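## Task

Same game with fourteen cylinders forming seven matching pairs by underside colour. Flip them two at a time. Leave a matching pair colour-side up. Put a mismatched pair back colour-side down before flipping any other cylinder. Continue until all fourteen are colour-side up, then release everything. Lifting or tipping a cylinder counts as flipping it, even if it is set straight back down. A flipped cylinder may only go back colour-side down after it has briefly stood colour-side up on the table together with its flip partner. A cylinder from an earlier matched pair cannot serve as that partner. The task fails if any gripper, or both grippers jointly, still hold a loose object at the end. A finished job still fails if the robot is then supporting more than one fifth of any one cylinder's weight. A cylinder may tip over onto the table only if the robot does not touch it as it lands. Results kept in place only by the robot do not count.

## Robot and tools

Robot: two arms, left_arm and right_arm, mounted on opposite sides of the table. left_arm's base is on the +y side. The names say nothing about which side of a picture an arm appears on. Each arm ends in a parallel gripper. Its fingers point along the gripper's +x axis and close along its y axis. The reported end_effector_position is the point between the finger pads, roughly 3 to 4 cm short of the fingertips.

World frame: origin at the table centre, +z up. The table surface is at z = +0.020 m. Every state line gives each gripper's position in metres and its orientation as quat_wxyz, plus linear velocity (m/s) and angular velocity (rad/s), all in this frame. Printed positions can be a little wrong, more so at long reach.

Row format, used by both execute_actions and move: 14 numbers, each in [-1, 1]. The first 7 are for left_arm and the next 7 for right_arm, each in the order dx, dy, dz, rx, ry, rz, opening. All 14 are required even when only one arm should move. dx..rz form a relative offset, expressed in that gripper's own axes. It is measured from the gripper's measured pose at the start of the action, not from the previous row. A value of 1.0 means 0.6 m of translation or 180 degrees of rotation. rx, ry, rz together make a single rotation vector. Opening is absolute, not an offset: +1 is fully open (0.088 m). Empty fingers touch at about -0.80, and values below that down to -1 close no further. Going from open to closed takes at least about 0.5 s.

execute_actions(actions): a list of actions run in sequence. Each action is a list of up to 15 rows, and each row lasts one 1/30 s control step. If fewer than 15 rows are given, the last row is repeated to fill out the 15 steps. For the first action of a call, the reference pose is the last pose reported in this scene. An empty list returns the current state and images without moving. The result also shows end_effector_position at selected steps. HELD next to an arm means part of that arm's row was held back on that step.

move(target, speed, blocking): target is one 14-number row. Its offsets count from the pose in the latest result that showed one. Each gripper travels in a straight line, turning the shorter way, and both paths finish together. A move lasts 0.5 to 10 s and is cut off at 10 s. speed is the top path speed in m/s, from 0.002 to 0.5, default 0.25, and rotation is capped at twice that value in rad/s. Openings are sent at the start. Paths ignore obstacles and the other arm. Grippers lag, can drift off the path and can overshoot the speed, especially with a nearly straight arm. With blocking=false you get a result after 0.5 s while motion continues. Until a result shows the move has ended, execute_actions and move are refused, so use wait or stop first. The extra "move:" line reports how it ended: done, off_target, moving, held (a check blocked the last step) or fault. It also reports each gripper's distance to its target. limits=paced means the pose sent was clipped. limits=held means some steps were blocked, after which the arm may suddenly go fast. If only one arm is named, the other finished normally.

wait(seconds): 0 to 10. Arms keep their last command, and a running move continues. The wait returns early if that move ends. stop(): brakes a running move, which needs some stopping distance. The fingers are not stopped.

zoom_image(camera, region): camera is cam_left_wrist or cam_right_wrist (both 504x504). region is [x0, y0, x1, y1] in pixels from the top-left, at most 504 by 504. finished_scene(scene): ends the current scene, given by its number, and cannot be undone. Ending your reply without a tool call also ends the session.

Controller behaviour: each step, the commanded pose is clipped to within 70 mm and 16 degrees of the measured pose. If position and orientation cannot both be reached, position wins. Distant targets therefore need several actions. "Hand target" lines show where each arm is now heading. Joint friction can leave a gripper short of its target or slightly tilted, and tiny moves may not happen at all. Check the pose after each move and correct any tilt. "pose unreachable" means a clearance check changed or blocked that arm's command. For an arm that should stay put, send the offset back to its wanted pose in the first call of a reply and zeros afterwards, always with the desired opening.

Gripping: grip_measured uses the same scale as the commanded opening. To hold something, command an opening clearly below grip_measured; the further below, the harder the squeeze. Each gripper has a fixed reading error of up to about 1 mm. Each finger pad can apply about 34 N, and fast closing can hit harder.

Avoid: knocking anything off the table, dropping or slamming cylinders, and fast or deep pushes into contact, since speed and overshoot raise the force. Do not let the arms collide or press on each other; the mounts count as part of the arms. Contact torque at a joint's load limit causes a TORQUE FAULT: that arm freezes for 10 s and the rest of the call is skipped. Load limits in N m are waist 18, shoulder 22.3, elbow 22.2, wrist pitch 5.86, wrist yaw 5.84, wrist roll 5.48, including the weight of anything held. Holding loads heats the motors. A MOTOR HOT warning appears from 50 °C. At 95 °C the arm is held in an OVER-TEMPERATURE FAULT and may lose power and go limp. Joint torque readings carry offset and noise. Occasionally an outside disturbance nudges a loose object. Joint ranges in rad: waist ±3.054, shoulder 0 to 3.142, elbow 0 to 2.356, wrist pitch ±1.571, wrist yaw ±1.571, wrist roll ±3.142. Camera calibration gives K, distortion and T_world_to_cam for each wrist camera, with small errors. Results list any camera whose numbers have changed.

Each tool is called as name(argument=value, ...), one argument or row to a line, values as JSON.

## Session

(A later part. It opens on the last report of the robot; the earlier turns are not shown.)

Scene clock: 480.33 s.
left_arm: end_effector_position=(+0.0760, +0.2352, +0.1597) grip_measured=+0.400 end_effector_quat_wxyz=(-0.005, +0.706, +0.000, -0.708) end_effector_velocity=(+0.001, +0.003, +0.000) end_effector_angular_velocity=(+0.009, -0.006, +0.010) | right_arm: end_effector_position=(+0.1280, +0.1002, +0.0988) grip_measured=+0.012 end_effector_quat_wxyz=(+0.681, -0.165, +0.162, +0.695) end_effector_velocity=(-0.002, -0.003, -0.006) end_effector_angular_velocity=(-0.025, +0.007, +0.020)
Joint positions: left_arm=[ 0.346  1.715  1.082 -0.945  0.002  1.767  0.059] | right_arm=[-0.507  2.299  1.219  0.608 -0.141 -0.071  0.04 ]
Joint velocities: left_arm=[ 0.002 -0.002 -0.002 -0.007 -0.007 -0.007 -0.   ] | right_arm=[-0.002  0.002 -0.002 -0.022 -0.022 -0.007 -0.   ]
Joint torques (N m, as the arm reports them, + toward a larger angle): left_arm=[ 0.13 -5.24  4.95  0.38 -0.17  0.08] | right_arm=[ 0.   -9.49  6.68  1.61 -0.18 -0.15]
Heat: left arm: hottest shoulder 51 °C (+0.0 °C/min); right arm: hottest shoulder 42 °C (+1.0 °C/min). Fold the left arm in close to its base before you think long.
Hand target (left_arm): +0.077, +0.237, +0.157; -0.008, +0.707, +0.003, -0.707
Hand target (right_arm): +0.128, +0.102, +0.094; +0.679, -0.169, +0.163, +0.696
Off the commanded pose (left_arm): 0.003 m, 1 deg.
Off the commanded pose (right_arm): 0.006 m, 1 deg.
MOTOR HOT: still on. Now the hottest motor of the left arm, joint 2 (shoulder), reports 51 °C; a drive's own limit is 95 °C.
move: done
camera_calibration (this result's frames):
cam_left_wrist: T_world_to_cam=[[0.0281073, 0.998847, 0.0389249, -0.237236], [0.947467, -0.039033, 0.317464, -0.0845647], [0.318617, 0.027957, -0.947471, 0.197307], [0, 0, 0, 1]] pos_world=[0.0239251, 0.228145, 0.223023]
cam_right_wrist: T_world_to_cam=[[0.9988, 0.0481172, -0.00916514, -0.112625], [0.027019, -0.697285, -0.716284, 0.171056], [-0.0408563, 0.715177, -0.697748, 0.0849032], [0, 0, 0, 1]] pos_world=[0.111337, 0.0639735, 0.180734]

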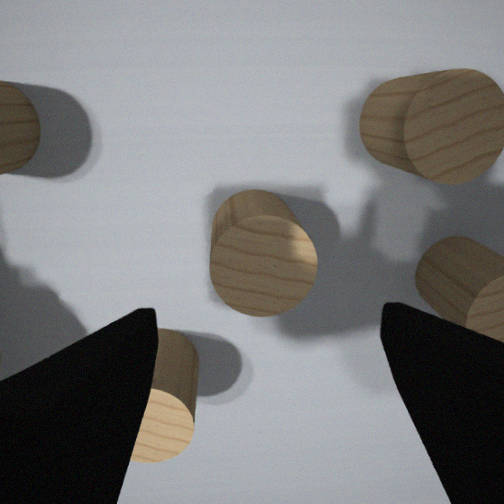

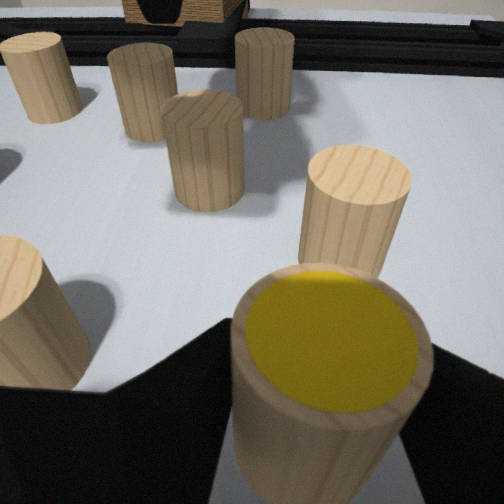

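move(
  target=[0.122,-0.005,-0.003,0,0,0.002,0.4,0.025,0,-0.049,0,0,0,-0.4],
  speed=0.07,
)

move(
  target=[0,0,0,0,0,0,0.4,0,0,0,0,0,0,0.5],
)

move(
  target=[0,0,0,0,0,0,-0.4,-0.13,0,0,0,0,0,0.5],
)

move(
  target=[-0.13,0,0,0,0,0,-0.4,-0.264,0.175,0.1,0,-0.147,0,1],
)

move(
  target=[-0.18,0.305,0.088,0,0,0.165,-0.4,0,0,0,0.99,0,0,1],
  speed=0.5,
)

Scene clock: 484.70 s.
left_arm: end_effector_position=(+0.0778, +0.2370, +0.0899) grip_measured=+0.400 end_effector_quat_wxyz=(+0.001, +0.707, -0.005, -0.707) end_effector_velocity=(+0.001, -0.001, +0.000) end_effector_angular_velocity=(-0.006, -0.009, +0.005) | right_arm: end_effector_position=(+0.1282, +0.1018, +0.0765) grip_measured=+0.014 end_effector_quat_wxyz=(+0.683, -0.160, +0.155, +0.696) end_effector_velocity=(+0.000, -0.002, -0.004) end_effector_angular_velocity=(-0.012, +0.011, +0.001)
Joint positions: left_arm=[ 0.354  1.842  0.918 -0.638  0.002  1.773  0.059] | right_arm=[-0.507  2.375  1.22   0.701 -0.141 -0.072  0.04 ]
Joint velocities: left_arm=[-0.002 -0.002 -0.002  0.007 -0.007 -0.007 -0.   ] | right_arm=[-0.002  0.002 -0.002 -0.007 -0.007  0.007 -0.   ]
Joint torques (N m, as the arm reports them, + toward a larger angle): left_arm=[ 0.14 -5.04  4.14  0.44  0.1   0.09] | right_arm=[ 0.05 -8.98  5.15  1.79 -0.05 -0.01]
Heat: left arm: hottest shoulder 50 °C (-1.0 °C/min); right arm: hottest shoulder 43 °C (+1.0 °C/min). Fold the left arm in close to its base before you think long.
Hand target (left_arm): +0.078, +0.239, +0.087; -0.002, +0.706, -0.002, -0.708
Hand target (right_arm): +0.128, +0.100, +0.066; +0.681, -0.165, +0.162, +0.695
Off the commanded pose (left_arm): 0.004 m, 1 deg.
Off the commanded pose (right_arm): 0.011 m, 1 deg.
MOTOR HOT: still on. Now the hottest motor of the left arm, joint 2 (shoulder), reports 50 °C; a drive's own limit is 95 °C.
move: off_target (right_arm)
camera_calibration (this result's frames):
cam_left_wrist: T_world_to_cam=[[0.0268699, 0.999359, 0.0236587, -0.234947], [0.946548, -0.0330461, 0.320867, -0.0656916], [0.321443, 0.0137724, -0.946829, 0.133637], [0, 0, 0, 1]] pos_world=[0.0255365, 0.230785, 0.153168]
cam_right_wrist: T_world_to_cam=[[0.998812, 0.0484181, -0.00542694, -0.113451], [0.0292062, -0.684172, -0.728736, 0.155523], [-0.0389969, 0.727712, -0.684774, 0.0656692], [0, 0, 0, 1]] pos_world=[0.111335, 0.0641094, 0.157688]

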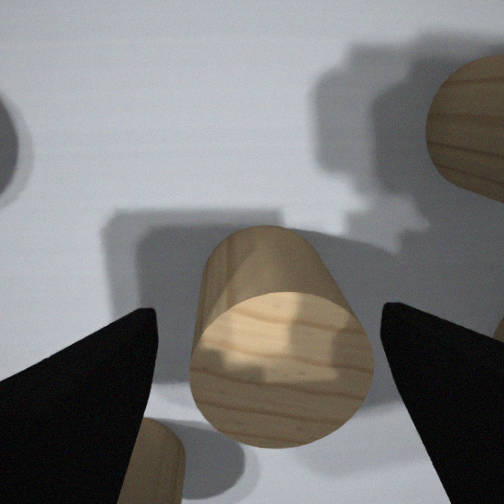

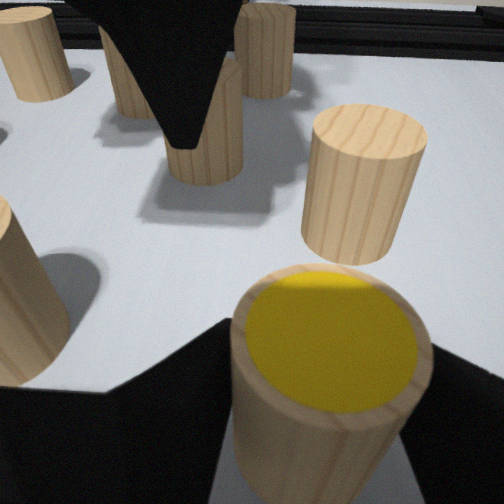

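Scene clock: 485.37 s.
left_arm: end_effector_position=(+0.0778, +0.2370, +0.0898) grip_measured=+0.400 end_effector_quat_wxyz=(+0.001, +0.707, -0.005, -0.707) end_effector_velocity=(-0.000, +0.002, +0.000) end_effector_angular_velocity=(+0.009, -0.006, -0.010) | right_arm: end_effector_position=(+0.1281, +0.1018, +0.0765) grip_measured=+0.498 end_effector_quat_wxyz=(+0.682, -0.160, +0.155, +0.696) end_effector_velocity=(-0.002, +0.000, +0.002) end_effector_angular_velocity=(+0.008, -0.018, +0.019)
Joint positions: left_arm=[ 0.354  1.842  0.918 -0.638  0.002  1.773  0.059] | right_arm=[-0.507  2.375  1.22   0.701 -0.142 -0.072  0.063]
Joint velocities: left_arm=[-0.002 -0.002 -0.002 -0.007 -0.007  0.007 -0.   ] | right_arm=[ 0.002 -0.002 -0.002  0.007 -0.007 -0.022  0.001]
Joint torques (N m, as the arm reports them, + toward a larger angle): left_arm=[-0.1  -5.72  4.8   0.2   0.05  0.01] | right_arm=[  0.05 -11.22   4.89   1.75  -0.05  -0.01]
Heat: left arm: hottest shoulder 50 °C (-1.0 °C/min); right arm: hottest shoulder 43 °C (+1.0 °C/min). Fold the left arm in close to its base before you think long.
Hand target (left_arm): +0.078, +0.237, +0.090; +0.001, +0.707, -0.005, -0.707
Hand target (right_arm): +0.128, +0.102, +0.076; +0.683, -0.160, +0.155, +0.696
Off the commanded pose (left_arm): 0.000 m, 0 deg.
Off the commanded pose (right_arm): 0.000 m, 0 deg.
MOTOR HOT: still on. Now the hottest motor of the left arm, joint 2 (shoulder), reports 50 °C; a drive's own limit is 95 °C.
move: done
camera_calibration (this result's frames):
cam_left_wrist: T_world_to_cam=[[0.0268717, 0.99935, 0.0240306, -0.235022], [0.946572, -0.0331661, 0.320784, -0.0656145], [0.321372, 0.0141267, -0.946848, 0.133466], [0, 0, 0, 1]] pos_world=[0.025532, 0.230808, 0.153068]
cam_right_wrist: T_world_to_cam=[[0.998795, 0.0487606, -0.00559131, -0.113414], [0.02932, -0.684145, -0.728756, 0.155512], [-0.0393599, 0.727714, -0.68475, 0.0657135], [0, 0, 0, 1]] pos_world=[0.111304, 0.0641024, 0.157694]

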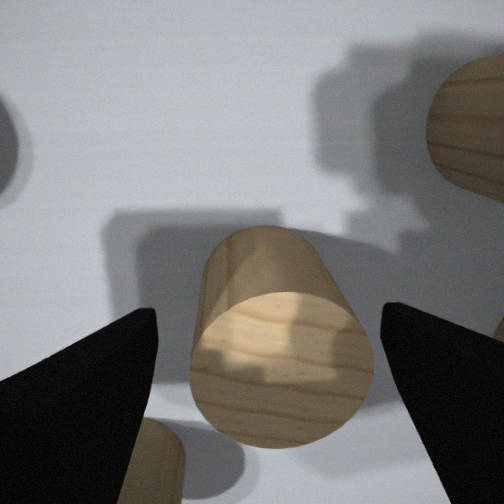

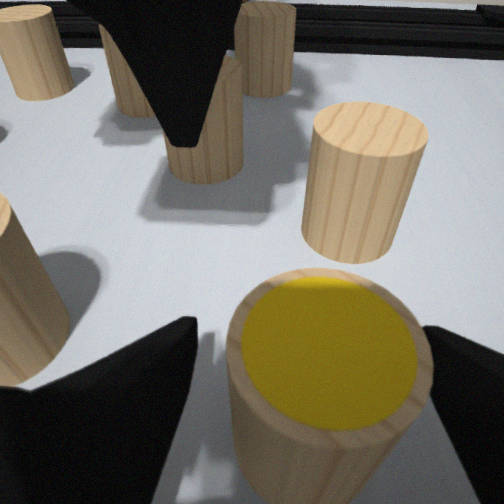

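Scene clock: 486.33 s.
left_arm: end_effector_position=(+0.0777, +0.2372, +0.0897) grip_measured=+0.036 end_effector_quat_wxyz=(+0.001, +0.707, -0.005, -0.707) end_effector_velocity=(+0.001, -0.003, +0.001) end_effector_angular_velocity=(-0.011, -0.009, +0.020) | right_arm: end_effector_position=(+0.1291, +0.0343, +0.1080) grip_measured=+0.500 end_effector_quat_wxyz=(+0.683, -0.159, +0.158, +0.695) end_effector_velocity=(-0.002, -0.002, +0.002) end_effector_angular_velocity=(-0.001, +0.017, +0.014)
Joint positions: left_arm=[ 0.354  1.842  0.918 -0.639  0.002  1.773  0.041] | right_arm=[-0.535  2.119  0.897  0.764 -0.166 -0.079  0.063]
Joint velocities: left_arm=[-0.002 -0.002  0.002  0.007 -0.007 -0.022 -0.   ] | right_arm=[-0.002 -0.012 -0.007 -0.007 -0.022  0.007 -0.   ]
Joint torques (N m, as the arm reports them, + toward a larger angle): left_arm=[-0.09 -5.77  4.85  0.27  0.07  0.04] | right_arm=[ -0.2  -10.77   3.26   1.92  -0.17  -0.18]
Heat: left arm: hottest shoulder 50 °C (-1.0 °C/min); right arm: hottest shoulder 43 °C (+1.0 °C/min). Fold the left arm in close to its base before you think long.
Hand target (left_arm): +0.078, +0.237, +0.090; +0.001, +0.707, -0.005, -0.707
Hand target (right_arm): +0.130, +0.032, +0.110; +0.683, -0.160, +0.155, +0.696
Off the commanded pose (left_arm): 0.000 m, 0 deg.
Off the commanded pose (right_arm): 0.004 m, 0 deg.
MOTOR HOT: still on. Now the hottest motor of the left arm, joint 2 (shoulder), reports 50 °C; a drive's own limit is 95 °C.
move: done
camera_calibration (this result's frames):
cam_left_wrist: T_world_to_cam=[[0.0268753, 0.999332, 0.0247743, -0.235247], [0.94662, -0.0334061, 0.320617, -0.0655098], [0.321231, 0.0148351, -0.946885, 0.133319], [0, 0, 0, 1]] pos_world=[0.0255089, 0.230923, 0.15307]
cam_right_wrist: T_world_to_cam=[[0.998901, 0.045752, -0.0101756, -0.110314], [0.0240256, -0.686236, -0.726982, 0.132842], [-0.0402437, 0.725939, -0.686581, 0.13687], [0, 0, 0, 1]] pos_world=[0.112509, -0.00315107, 0.189424]

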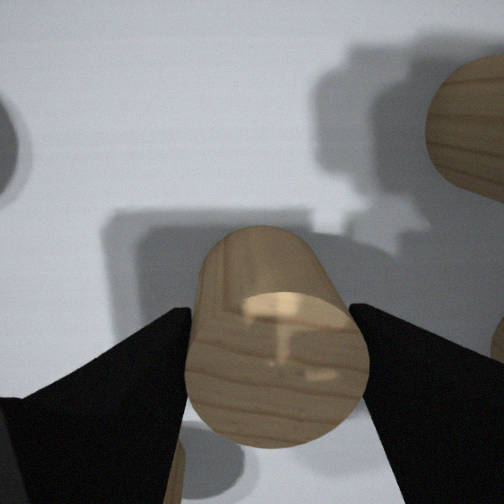

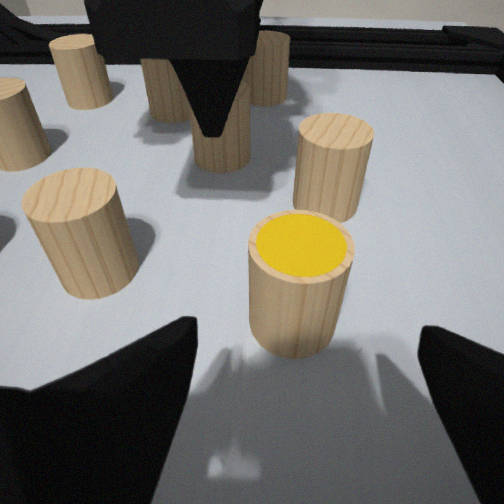

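Scene clock: 487.77 s.
left_arm: end_effector_position=(+0.0771, +0.2405, +0.1619) grip_measured=+0.035 end_effector_quat_wxyz=(-0.006, +0.705, +0.002, -0.709) end_effector_velocity=(+0.000, +0.001, +0.001) end_effector_angular_velocity=(+0.004, -0.007, +0.005) | right_arm: end_effector_position=(+0.0265, -0.0812, +0.2313) grip_measured=+1.000 end_effector_quat_wxyz=(+0.699, +0.006, -0.001, +0.715) end_effector_velocity=(-0.003, -0.002, -0.001) end_effector_angular_velocity=(-0.007, -0.023, +0.014)
Joint positions: left_arm=[ 0.354  1.697  1.071 -0.957  0.002  1.773  0.041] | right_arm=[-0.18   1.649  0.328  1.332  0.166  0.005  0.088]
Joint velocities: left_arm=[-0.002 -0.002  0.002 -0.007 -0.007 -0.007 -0.   ] | right_arm=[ 0.007 -0.007 -0.007 -0.007 -0.007 -0.022  0.   ]
Joint torques (N m, as the arm reports them, + toward a larger angle): left_arm=[-0.09 -6.67  6.81 -0.05  0.05 -0.04] | right_arm=[ 0.28 -6.2   2.93  1.93  0.14 -0.05]
Heat: left arm: hottest shoulder 50 °C (+0.0 °C/min); right arm: hottest shoulder 43 °C (+1.0 °C/min). Fold the left arm in close to its base before you think long.
Hand target (left_arm): +0.077, +0.237, +0.168; +0.001, +0.707, -0.004, -0.707
Hand target (right_arm): +0.026, -0.084, +0.231; +0.700, +0.006, -0.001, +0.714
Off the commanded pose (left_arm): 0.007 m, 1 deg.
Off the commanded pose (right_arm): 0.003 m, 0 deg.
MOTOR HOT: still on. Now the hottest motor of the left arm, joint 2 (shoulder), reports 50 °C; a drive's own limit is 95 °C.
move: done
camera_calibration (this result's frames):
cam_left_wrist: T_world_to_cam=[[0.0270056, 0.998678, 0.0437331, -0.243318], [0.947831, -0.0394826, 0.316319, -0.0858237], [0.317627, 0.0329092, -0.947644, 0.197848], [0, 0, 0, 1]] pos_world=[0.0250755, 0.233097, 0.225278]
cam_right_wrist: T_world_to_cam=[[0.998724, 0.0504727, -0.00194754, -0.00287449], [0.0127747, -0.289705, -0.957031, 0.231382], [-0.0488681, 0.955784, -0.28998, 0.228305], [0, 0, 0, 1]] pos_world=[0.0110718, -0.151033, 0.287638]

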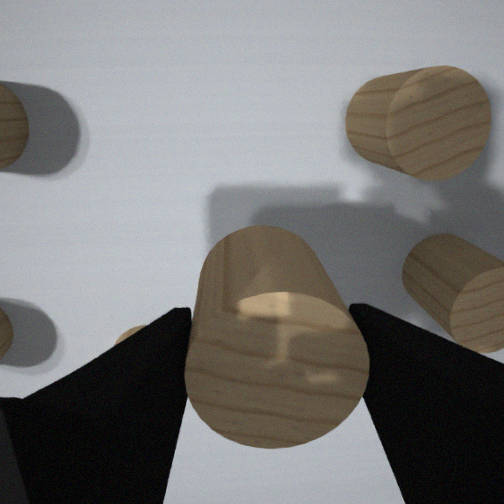

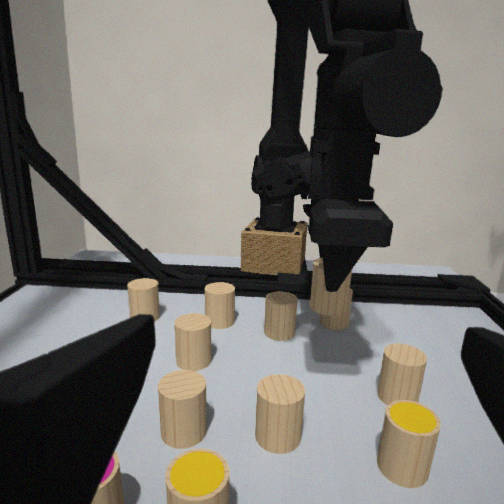

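Scene clock: 491.47 s.
left_arm: end_effector_position=(+0.0231, +0.0601, +0.2654) grip_measured=+0.033 end_effector_quat_wxyz=(+0.170, +0.681, -0.177, -0.690) end_effector_velocity=(+0.002, +0.002, -0.001) end_effector_angular_velocity=(+0.007, -0.003, +0.012) | right_arm: end_effector_position=(+0.0266, -0.0812, +0.2313) grip_measured=+1.000 end_effector_quat_wxyz=(+0.007, +0.700, +0.714, +0.015) end_effector_velocity=(+0.002, -0.000, -0.002) end_effector_angular_velocity=(-0.008, +0.021, +0.000)
Joint positions: left_arm=[ 0.166  1.892  1.627 -0.81   0.019  1.584  0.041] | right_arm=[-0.18   1.649  0.328  1.332  0.167  3.108  0.088]
Joint velocities: left_arm=[ 0.002 -0.002 -0.002 -0.007 -0.007 -0.007 -0.   ] | right_arm=[-0.007 -0.002 -0.002 -0.007 -0.007  0.022  0.   ]
Joint torques (N m, as the arm reports them, + toward a larger angle): left_arm=[-0.28 -7.09  8.22  1.3  -0.13 -0.12] | right_arm=[ 0.01 -5.52  4.19  1.83 -0.02  0.15]
Heat: left arm: hottest shoulder 49 °C (-1.0 °C/min); right arm: hottest shoulder 43 °C (+1.0 °C/min). Fold the left arm in close to its base before you think long.
Hand target (left_arm): +0.023, +0.056, +0.267; +0.175, +0.682, -0.179, -0.688
Hand target (right_arm): +0.027, -0.081, +0.231; +0.005, +0.699, +0.715, +0.012
Off the commanded pose (left_arm): 0.004 m, 1 deg.
Off the commanded pose (right_arm): 0.000 m, 0 deg.
MOTOR HOT: still on. Now the hottest motor of the left arm, joint 2 (shoulder), reports 49 °C; a drive's own limit is 95 °C.
move: done
camera_calibration (this result's frames):
cam_left_wrist: T_world_to_cam=[[0.0276498, 0.893883, -0.447447, 0.0704776], [0.95097, 0.114417, 0.28734, -0.0761884], [0.308044, -0.433453, -0.846893, 0.320514], [0, 0, 0, 1]] pos_world=[-0.0282282, 0.0846461, 0.324868]
cam_right_wrist: T_world_to_cam=[[-0.999286, 0.00844864, -0.0368197, 0.054876], [-0.0376186, -0.311591, 0.949471, -0.209949], [-0.00345094, 0.950179, 0.311686, 0.0875033], [0, 0, 0, 1]] pos_world=[0.0472409, -0.149025, 0.174087]

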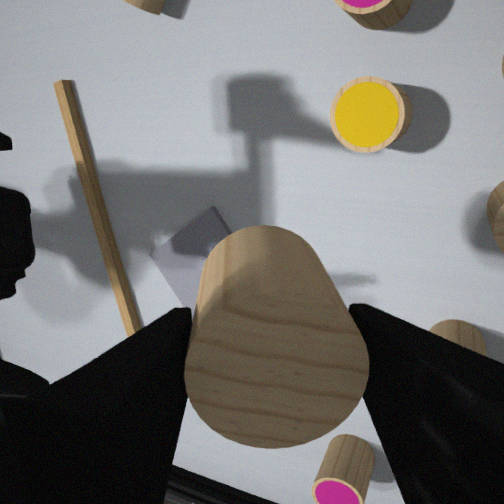

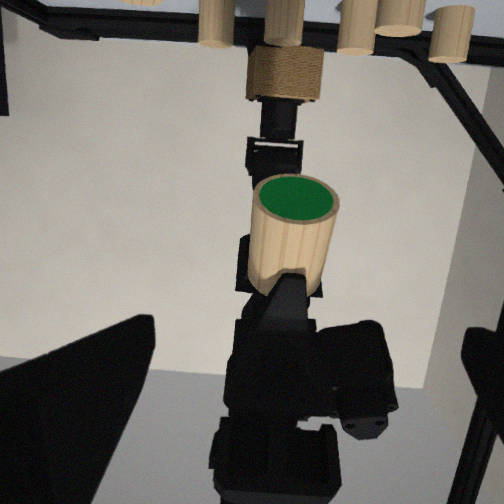

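move(
  target=[0,0,0,0,0,0,-0.4,0.194,0.001,0.009,0.009,-0.003,0,1],
  speed=0.15,
)

move(
  target=[0,0,0,0,0,0,-0.4,0,0,0,0,0,0,-0.4],
)

move(
  target=[0,0,0,0,0,0,0.45,0,0,0,0,0,0,-0.4],
)

move(
  target=[-0.115,0,0,0,0,0,0.45,0,0,0,0,0,0,-0.4],
)

move(
  target=[0,0,0,0,0,0,0.45,0,0,0,-0.99,0,0,-0.4],
  speed=0.5,
)

move(
  target=[0.171,-0.267,-0.213,0,0,-0.158,0.4,0.0,-0.265,-0.223,-0.01,0.154,0,-0.4],
)

Scene clock: 497.40 s.
left_arm: end_effector_position=(+0.0231, +0.0599, +0.2655) grip_measured=+0.033 end_effector_quat_wxyz=(+0.171, +0.681, -0.177, -0.690) end_effector_velocity=(-0.002, +0.003, -0.000) end_effector_angular_velocity=(+0.007, +0.003, -0.012) | right_arm: end_effector_position=(+0.0243, +0.0322, +0.2307) grip_measured=+1.000 end_effector_quat_wxyz=(+0.000, +0.700, +0.714, +0.007) end_effector_velocity=(+0.002, +0.003, -0.004) end_effector_angular_velocity=(-0.017, +0.005, -0.010)
Joint positions: left_arm=[ 0.166  1.893  1.628 -0.81   0.019  1.584  0.041] | right_arm=[-0.236  1.967  0.791  1.184  0.112  3.131  0.088]
Joint velocities: left_arm=[-0.002 -0.007 -0.007 -0.007  0.007  0.007 -0.   ] | right_arm=[-0.002  0.007  0.012 -0.022  0.007  0.007  0.   ]
Joint torques (N m, as the arm reports them, + toward a larger angle): left_arm=[ 0.01 -7.91  6.66  0.97  0.06  0.  ] | right_arm=[-0.17 -6.85  6.26  1.64 -0.12  0.13]
Heat: left arm: hottest shoulder 49 °C (-1.0 °C/min); right arm: hottest shoulder 42 °C (-1.0 °C/min). Fold the left arm in close to its base before you think long.
Hand target (left_arm): +0.023, +0.060, +0.265; +0.170, +0.681, -0.177, -0.690
Hand target (right_arm): +0.025, +0.035, +0.227; +0.001, +0.700, +0.714, +0.002
Off the commanded pose (left_arm): 0.000 m, 0 deg.
Off the commanded pose (right_arm): 0.005 m, 1 deg.
MOTOR HOT: still on. Now the hottest motor of the left arm, joint 2 (shoulder), reports 49 °C; a drive's own limit is 95 °C.
move: done
camera_calibration (this result's frames):
cam_left_wrist: T_world_to_cam=[[0.0276513, 0.893712, -0.447787, 0.0707777], [0.950969, 0.114527, 0.2873, -0.076196], [0.308047, -0.433776, -0.846726, 0.320502], [0, 0, 0, 1]] pos_world=[-0.0282268, 0.0844977, 0.324962]
cam_right_wrist: T_world_to_cam=[[-0.999855, 0.00891735, -0.0144871, 0.0464105], [-0.0165342, -0.309056, 0.9509, -0.175116], [0.00400219, 0.951002, 0.309158, -0.0196148], [0, 0, 0, 1]] pos_world=[0.0435869, -0.0358807, 0.173254]

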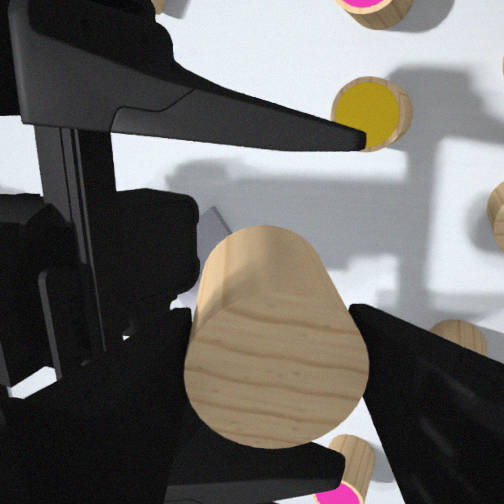

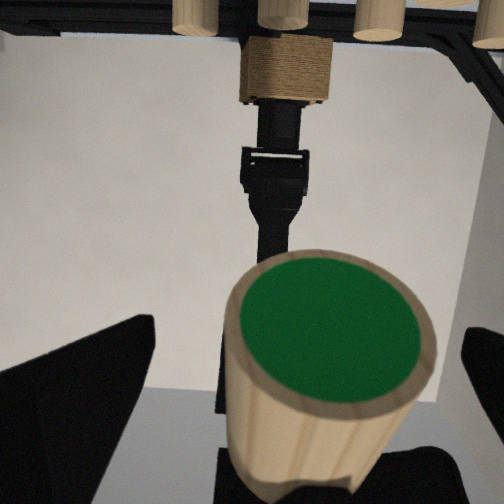

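Scene clock: 497.90 s.
left_arm: end_effector_position=(+0.0225, +0.0599, +0.2655) grip_measured=+0.033 end_effector_quat_wxyz=(+0.170, +0.680, -0.177, -0.691) end_effector_velocity=(+0.002, +0.002, -0.001) end_effector_angular_velocity=(+0.007, -0.010, -0.001) | right_arm: end_effector_position=(+0.0251, +0.0322, +0.2307) grip_measured=+0.016 end_effector_quat_wxyz=(+0.001, +0.701, +0.713, +0.007) end_effector_velocity=(-0.002, -0.001, -0.001) end_effector_angular_velocity=(-0.007, -0.008, +0.019)
Joint positions: left_arm=[ 0.165  1.893  1.628 -0.81   0.021  1.583  0.041] | right_arm=[-0.237  1.967  0.791  1.184  0.114  3.13   0.04 ]
Joint velocities: left_arm=[ 0.002 -0.002 -0.002 -0.007 -0.007  0.007 -0.   ] | right_arm=[-0.002 -0.002 -0.002 -0.007 -0.022 -0.007  0.   ]
Joint torques (N m, as the arm reports them, + toward a larger angle): left_arm=[ 0.06 -7.82  6.78  1.03  0.03  0.04] | right_arm=[ 0.13 -8.6   4.86  1.83 -0.05 -0.02]
Heat: left arm: hottest shoulder 49 °C (-1.0 °C/min); right arm: hottest shoulder 42 °C (-1.0 °C/min). Fold the left arm in close to its base before you think long.
Hand target (left_arm): +0.023, +0.060, +0.266; +0.171, +0.681, -0.177, -0.690
Hand target (right_arm): +0.024, +0.032, +0.231; +0.000, +0.700, +0.714, +0.006
Off the commanded pose (left_arm): 0.001 m, 0 deg.
Off the commanded pose (right_arm): 0.001 m, 0 deg.
MOTOR HOT: still on. Now the hottest motor of the left arm, joint 2 (shoulder), reports 49 °C; a drive's own limit is 95 °C.
move: done
camera_calibration (this result's frames):
cam_left_wrist: T_world_to_cam=[[0.0272505, 0.893696, -0.447845, 0.0708235], [0.951681, 0.113893, 0.285186, -0.075008], [0.305876, -0.433977, -0.84741, 0.320945], [0, 0, 0, 1]] pos_world=[-0.0287157, 0.0845311, 0.325081]
cam_right_wrist: T_world_to_cam=[[-0.999817, 0.011594, -0.0152364, 0.0472821], [-0.0180741, -0.309021, 0.950883, -0.175043], [0.00631621, 0.950984, 0.309174, -0.0197348], [0, 0, 0, 1]] pos_world=[0.0442344, -0.0358728, 0.173268]

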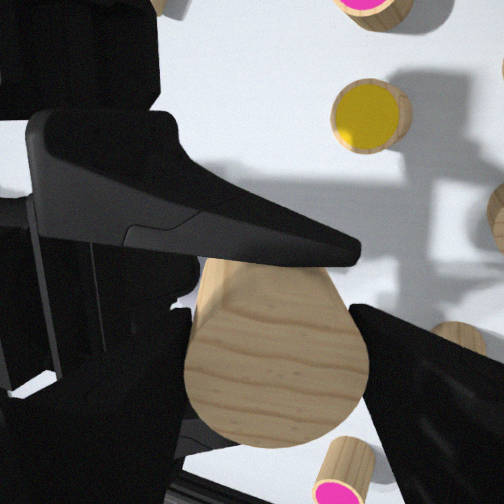

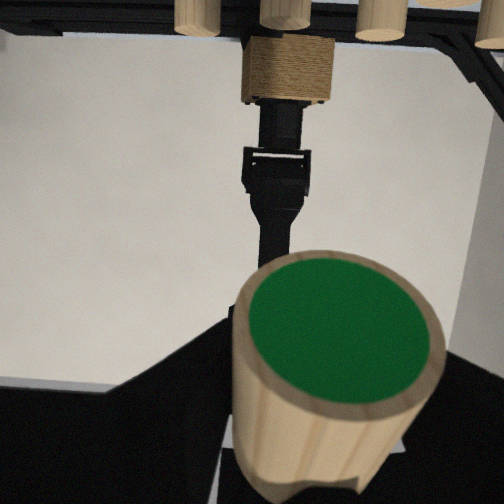

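Scene clock: 498.57 s.
left_arm: end_effector_position=(+0.0225, +0.0599, +0.2655) grip_measured=+0.448 end_effector_quat_wxyz=(+0.170, +0.680, -0.177, -0.691) end_effector_velocity=(-0.000, +0.002, -0.001) end_effector_angular_velocity=(+0.008, -0.003, +0.007) | right_arm: end_effector_position=(+0.0251, +0.0322, +0.2307) grip_measured=+0.016 end_effector_quat_wxyz=(+0.001, +0.701, +0.713, +0.007) end_effector_velocity=(+0.000, -0.001, +0.002) end_effector_angular_velocity=(+0.007, +0.008, +0.005)
Joint positions: left_arm=[ 0.165  1.893  1.628 -0.81   0.021  1.583  0.061] | right_arm=[-0.237  1.967  0.791  1.184  0.114  3.13   0.04 ]
Joint velocities: left_arm=[-0.002 -0.002 -0.002 -0.007 -0.007 -0.007  0.001] | right_arm=[-0.002 -0.002 -0.002  0.007 -0.007  0.007 -0.   ]
Joint torques (N m, as the arm reports them, + toward a larger angle): left_arm=[-0.04 -7.86  6.81  0.98  0.03 -0.01] | right_arm=[ 0.08 -8.58  4.92  1.83  0.01 -0.04]
Heat: left arm: hottest shoulder 49 °C (+0.0 °C/min); right arm: hottest shoulder 42 °C (-1.0 °C/min). Fold the left arm in close to its base before you think long.
Hand target (left_arm): +0.022, +0.060, +0.266; +0.170, +0.680, -0.177, -0.691
Hand target (right_arm): +0.025, +0.032, +0.231; +0.001, +0.701, +0.713, +0.007
Off the commanded pose (left_arm): 0.000 m, 0 deg.
Off the commanded pose (right_arm): 0.000 m, 0 deg.
MOTOR HOT: still on. Now the hottest motor of the left arm, joint 2 (shoulder), reports 49 °C; a drive's own limit is 95 °C.
move: done
camera_calibration (this result's frames):
cam_left_wrist: T_world_to_cam=[[0.0272505, 0.893696, -0.447845, 0.0708235], [0.951681, 0.113893, 0.285186, -0.075008], [0.305876, -0.433977, -0.84741, 0.320945], [0, 0, 0, 1]] pos_world=[-0.0287157, 0.0845311, 0.325081]
cam_right_wrist: T_world_to_cam=[[-0.999817, 0.011594, -0.0152364, 0.0472821], [-0.0180741, -0.309021, 0.950883, -0.175043], [0.00631621, 0.950984, 0.309174, -0.0197348], [0, 0, 0, 1]] pos_world=[0.0442344, -0.0358728, 0.173268]

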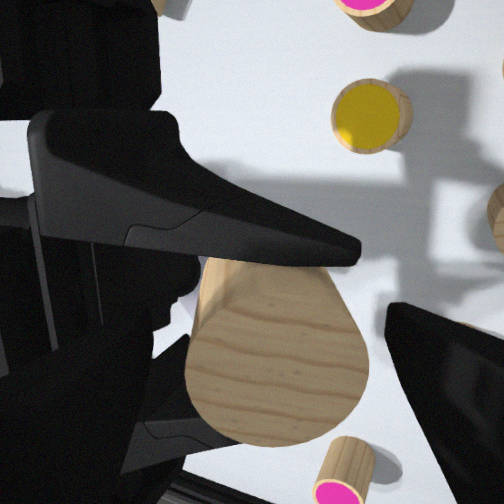

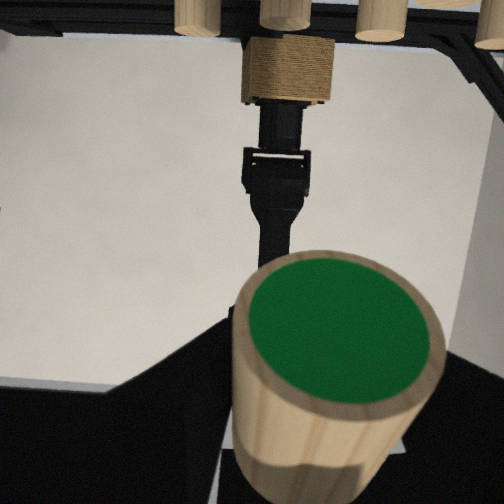

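Scene clock: 499.43 s.
left_arm: end_effector_position=(+0.0224, +0.0925, +0.3209) grip_measured=+0.450 end_effector_quat_wxyz=(+0.166, +0.681, -0.173, -0.692) end_effector_velocity=(+0.002, +0.003, +0.001) end_effector_angular_velocity=(+0.013, -0.016, +0.014) | right_arm: end_effector_position=(+0.0252, +0.0322, +0.2304) grip_measured=+0.015 end_effector_quat_wxyz=(+0.001, +0.701, +0.713, +0.006) end_effector_velocity=(+0.002, -0.000, +0.002) end_effector_angular_velocity=(+0.007, -0.006, -0.010)
Joint positions: left_arm=[ 0.166  1.787  1.718 -1.017  0.021  1.585  0.061] | right_arm=[-0.237  1.967  0.791  1.183  0.114  3.13   0.04 ]
Joint velocities: left_arm=[-0.002 -0.002  0.007 -0.022 -0.022 -0.007 -0.   ] | right_arm=[-0.002 -0.002 -0.002  0.007  0.007 -0.007 -0.   ]
Joint torques (N m, as the arm reports them, + toward a larger angle): left_arm=[ 0.29 -7.74  7.69  0.75  0.11  0.01] | right_arm=[ 0.08 -8.65  4.86  1.93  0.01 -0.02]
Heat: left arm: hottest shoulder 49 °C (-1.0 °C/min); right arm: hottest shoulder 42 °C (-1.0 °C/min). Fold the left arm in close to its base before you think long.
Hand target (left_arm): +0.023, +0.092, +0.326; +0.171, +0.680, -0.177, -0.691
Hand target (right_arm): +0.025, +0.032, +0.231; +0.001, +0.701, +0.713, +0.007
Off the commanded pose (left_arm): 0.005 m, 1 deg.
Off the commanded pose (right_arm): 0.000 m, 0 deg.
MOTOR HOT: still on. Now the hottest motor of the left arm, joint 2 (shoulder), reports 49 °C; a drive's own limit is 95 °C.
move: done
camera_calibration (this result's frames):
cam_left_wrist: T_world_to_cam=[[0.0283896, 0.898724, -0.437595, 0.0627114], [0.951611, 0.109708, 0.287054, -0.0946163], [0.30599, -0.42457, -0.852121, 0.382679], [0, 0, 0, 1]] pos_world=[-0.0288386, 0.116494, 0.380691]
cam_right_wrist: T_world_to_cam=[[-0.99981, 0.0119581, -0.0153995, 0.0474892], [-0.0183342, -0.307935, 0.951231, -0.174906], [0.00663283, 0.951332, 0.308096, -0.0194488], [0, 0, 0, 1]] pos_world=[0.0444024, -0.0359253, 0.173099]

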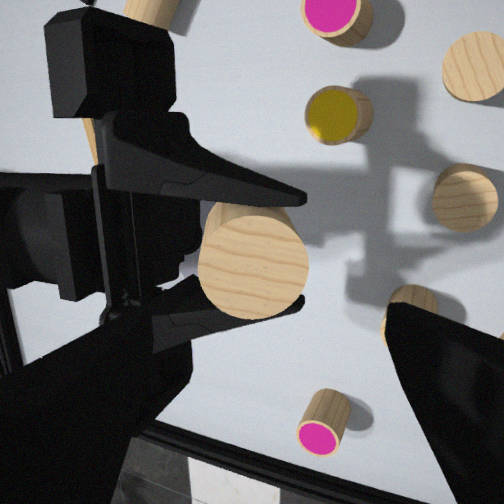

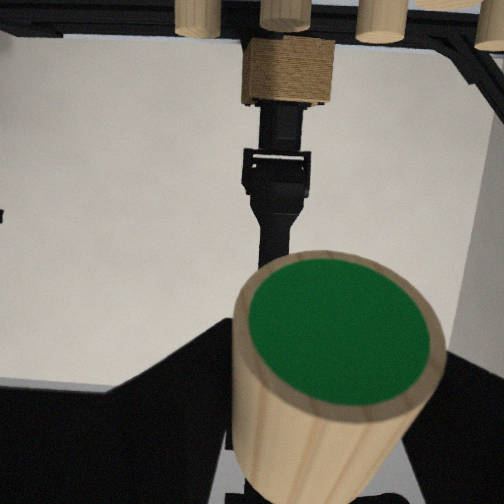

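Scene clock: 503.13 s.
left_arm: end_effector_position=(+0.0224, +0.0925, +0.3209) grip_measured=+0.450 end_effector_quat_wxyz=(+0.166, +0.681, -0.173, -0.692) end_effector_velocity=(+0.000, -0.001, -0.001) end_effector_angular_velocity=(-0.002, +0.004, +0.020) | right_arm: end_effector_position=(+0.0253, +0.0322, +0.2304) grip_measured=+0.015 end_effector_quat_wxyz=(+0.701, +0.013, +0.007, +0.713) end_effector_velocity=(+0.000, +0.000, +0.000) end_effector_angular_velocity=(-0.002, -0.037, +0.005)
Joint positions: left_arm=[ 0.166  1.787  1.718 -1.017  0.021  1.585  0.061] | right_arm=[-0.237  1.967  0.791  1.183  0.114  0.028  0.04 ]
Joint velocities: left_arm=[-0.002  0.002 -0.002  0.007 -0.007 -0.022  0.   ] | right_arm=[-0.002 -0.002  0.002 -0.007 -0.007 -0.037 -0.   ]
Joint torques (N m, as the arm reports them, + toward a larger angle): left_arm=[-0.06 -7.1   6.67  1.    0.06 -0.04] | right_arm=[ 0.06 -8.61  4.93  1.84  0.   -0.2 ]
Heat: left arm: hottest shoulder 49 °C (+0.0 °C/min); right arm: hottest shoulder 43 °C (+1.0 °C/min). Fold the left arm in close to its base before you think long.
Hand target (left_arm): +0.022, +0.093, +0.321; +0.166, +0.681, -0.173, -0.692
Hand target (right_arm): +0.025, +0.032, +0.230; +0.701, +0.010, +0.005, +0.713
Off the commanded pose (left_arm): 0.000 m, 0 deg.
Off the commanded pose (right_arm): 0.000 m, 0 deg.
MOTOR HOT: still on. Now the hottest motor of the left arm, joint 2 (shoulder), reports 49 °C; a drive's own limit is 95 °C.
move: done
camera_calibration (this result's frames):
cam_left_wrist: T_world_to_cam=[[0.0283896, 0.898724, -0.437595, 0.0627114], [0.951611, 0.109708, 0.287054, -0.0946163], [0.30599, -0.42457, -0.852121, 0.382679], [0, 0, 0, 1]] pos_world=[-0.0288386, 0.116494, 0.380691]
cam_right_wrist: T_world_to_cam=[[0.99867, 0.0460563, -0.023194, -0.00231182], [-0.00867702, -0.293286, -0.955985, 0.263884], [-0.0508316, 0.954915, -0.292496, 0.120291], [0, 0, 0, 1]] pos_world=[0.010713, -0.0373672, 0.287401]

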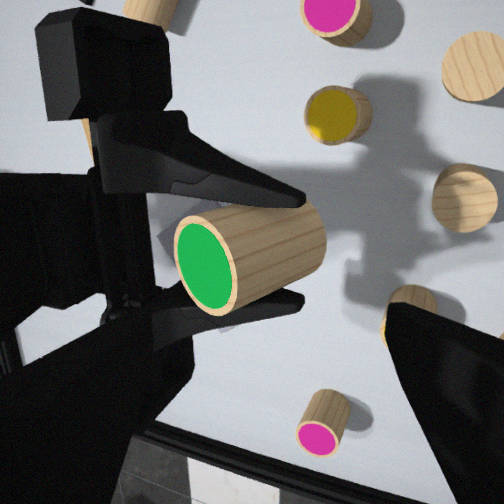

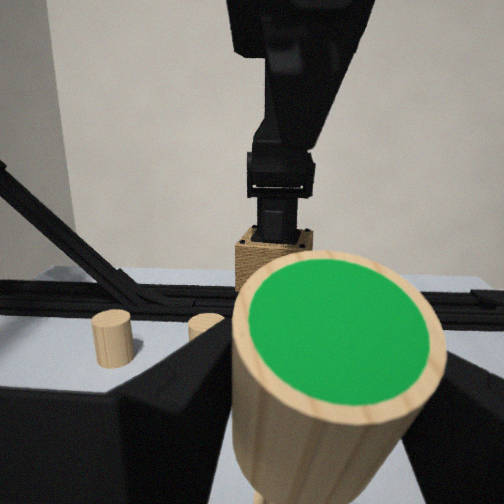

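Scene clock: 504.67 s.
left_arm: end_effector_position=(+0.1490, +0.1843, +0.1580) grip_measured=+0.400 end_effector_quat_wxyz=(-0.004, +0.703, -0.003, -0.711) end_effector_velocity=(+0.000, +0.001, -0.001) end_effector_angular_velocity=(+0.000, -0.008, +0.005) | right_arm: end_effector_position=(+0.1807, +0.0342, +0.0973) grip_measured=+0.015 end_effector_quat_wxyz=(+0.682, -0.168, +0.163, +0.693) end_effector_velocity=(-0.003, -0.001, -0.003) end_effector_angular_velocity=(-0.011, +0.013, +0.006)
Joint positions: left_arm=[ 0.524  1.962  1.396 -1.009  0.01   1.947  0.059] | right_arm=[-0.67   2.172  0.961  0.719 -0.281 -0.151  0.04 ]
Joint velocities: left_arm=[-0.002 -0.002 -0.007  0.007 -0.007 -0.007 -0.   ] | right_arm=[ 0.002  0.002 -0.002 -0.007 -0.007  0.007 -0.   ]
Joint torques (N m, as the arm reports them, + toward a larger angle): left_arm=[ 0.16 -6.54  5.41  0.35 -0.13  0.11] | right_arm=[-0.06 -8.25  6.05  1.62 -0.18 -0.16]
Heat: left arm: hottest shoulder 49 °C (+0.0 °C/min); right arm: hottest shoulder 43 °C (+1.0 °C/min). Fold the left arm in close to its base before you think long.
Hand target (left_arm): +0.151, +0.186, +0.155; -0.007, +0.704, -0.000, -0.710
Hand target (right_arm): +0.181, +0.036, +0.094; +0.680, -0.171, +0.163, +0.694
Off the commanded pose (left_arm): 0.004 m, 1 deg.
Off the commanded pose (right_arm): 0.005 m, 1 deg.
MOTOR HOT: still on. Now the hottest motor of the left arm, joint 2 (shoulder), reports 49 °C; a drive's own limit is 95 °C.
move: done
camera_calibration (this result's frames):
cam_left_wrist: T_world_to_cam=[[0.0313865, 0.998953, 0.0332792, -0.187948], [0.949839, -0.0401757, 0.31015, -0.154163], [0.311162, 0.0218754, -0.950105, 0.176539], [0, 0, 0, 1]] pos_world=[0.0973967, 0.177695, 0.221799]
cam_right_wrist: T_world_to_cam=[[0.999019, 0.0439141, -0.0056752, -0.162417], [0.0267419, -0.700523, -0.713129, 0.122401], [-0.035292, 0.712278, -0.70101, 0.132629], [0, 0, 0, 1]] pos_world=[0.163665, -0.00159147, 0.17934]

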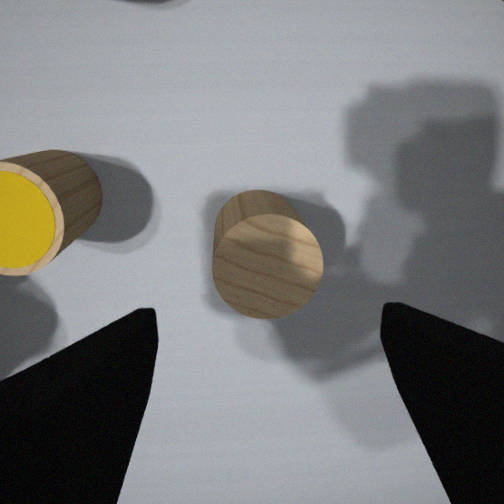

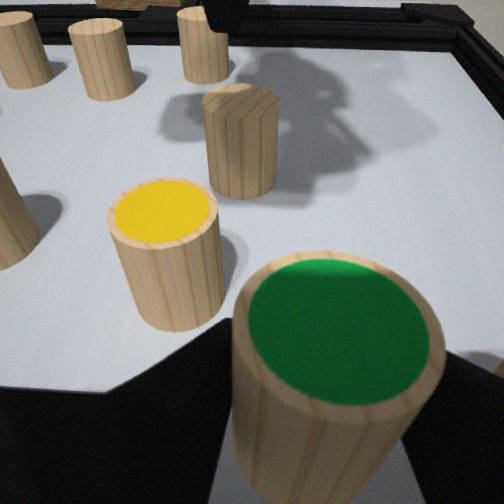

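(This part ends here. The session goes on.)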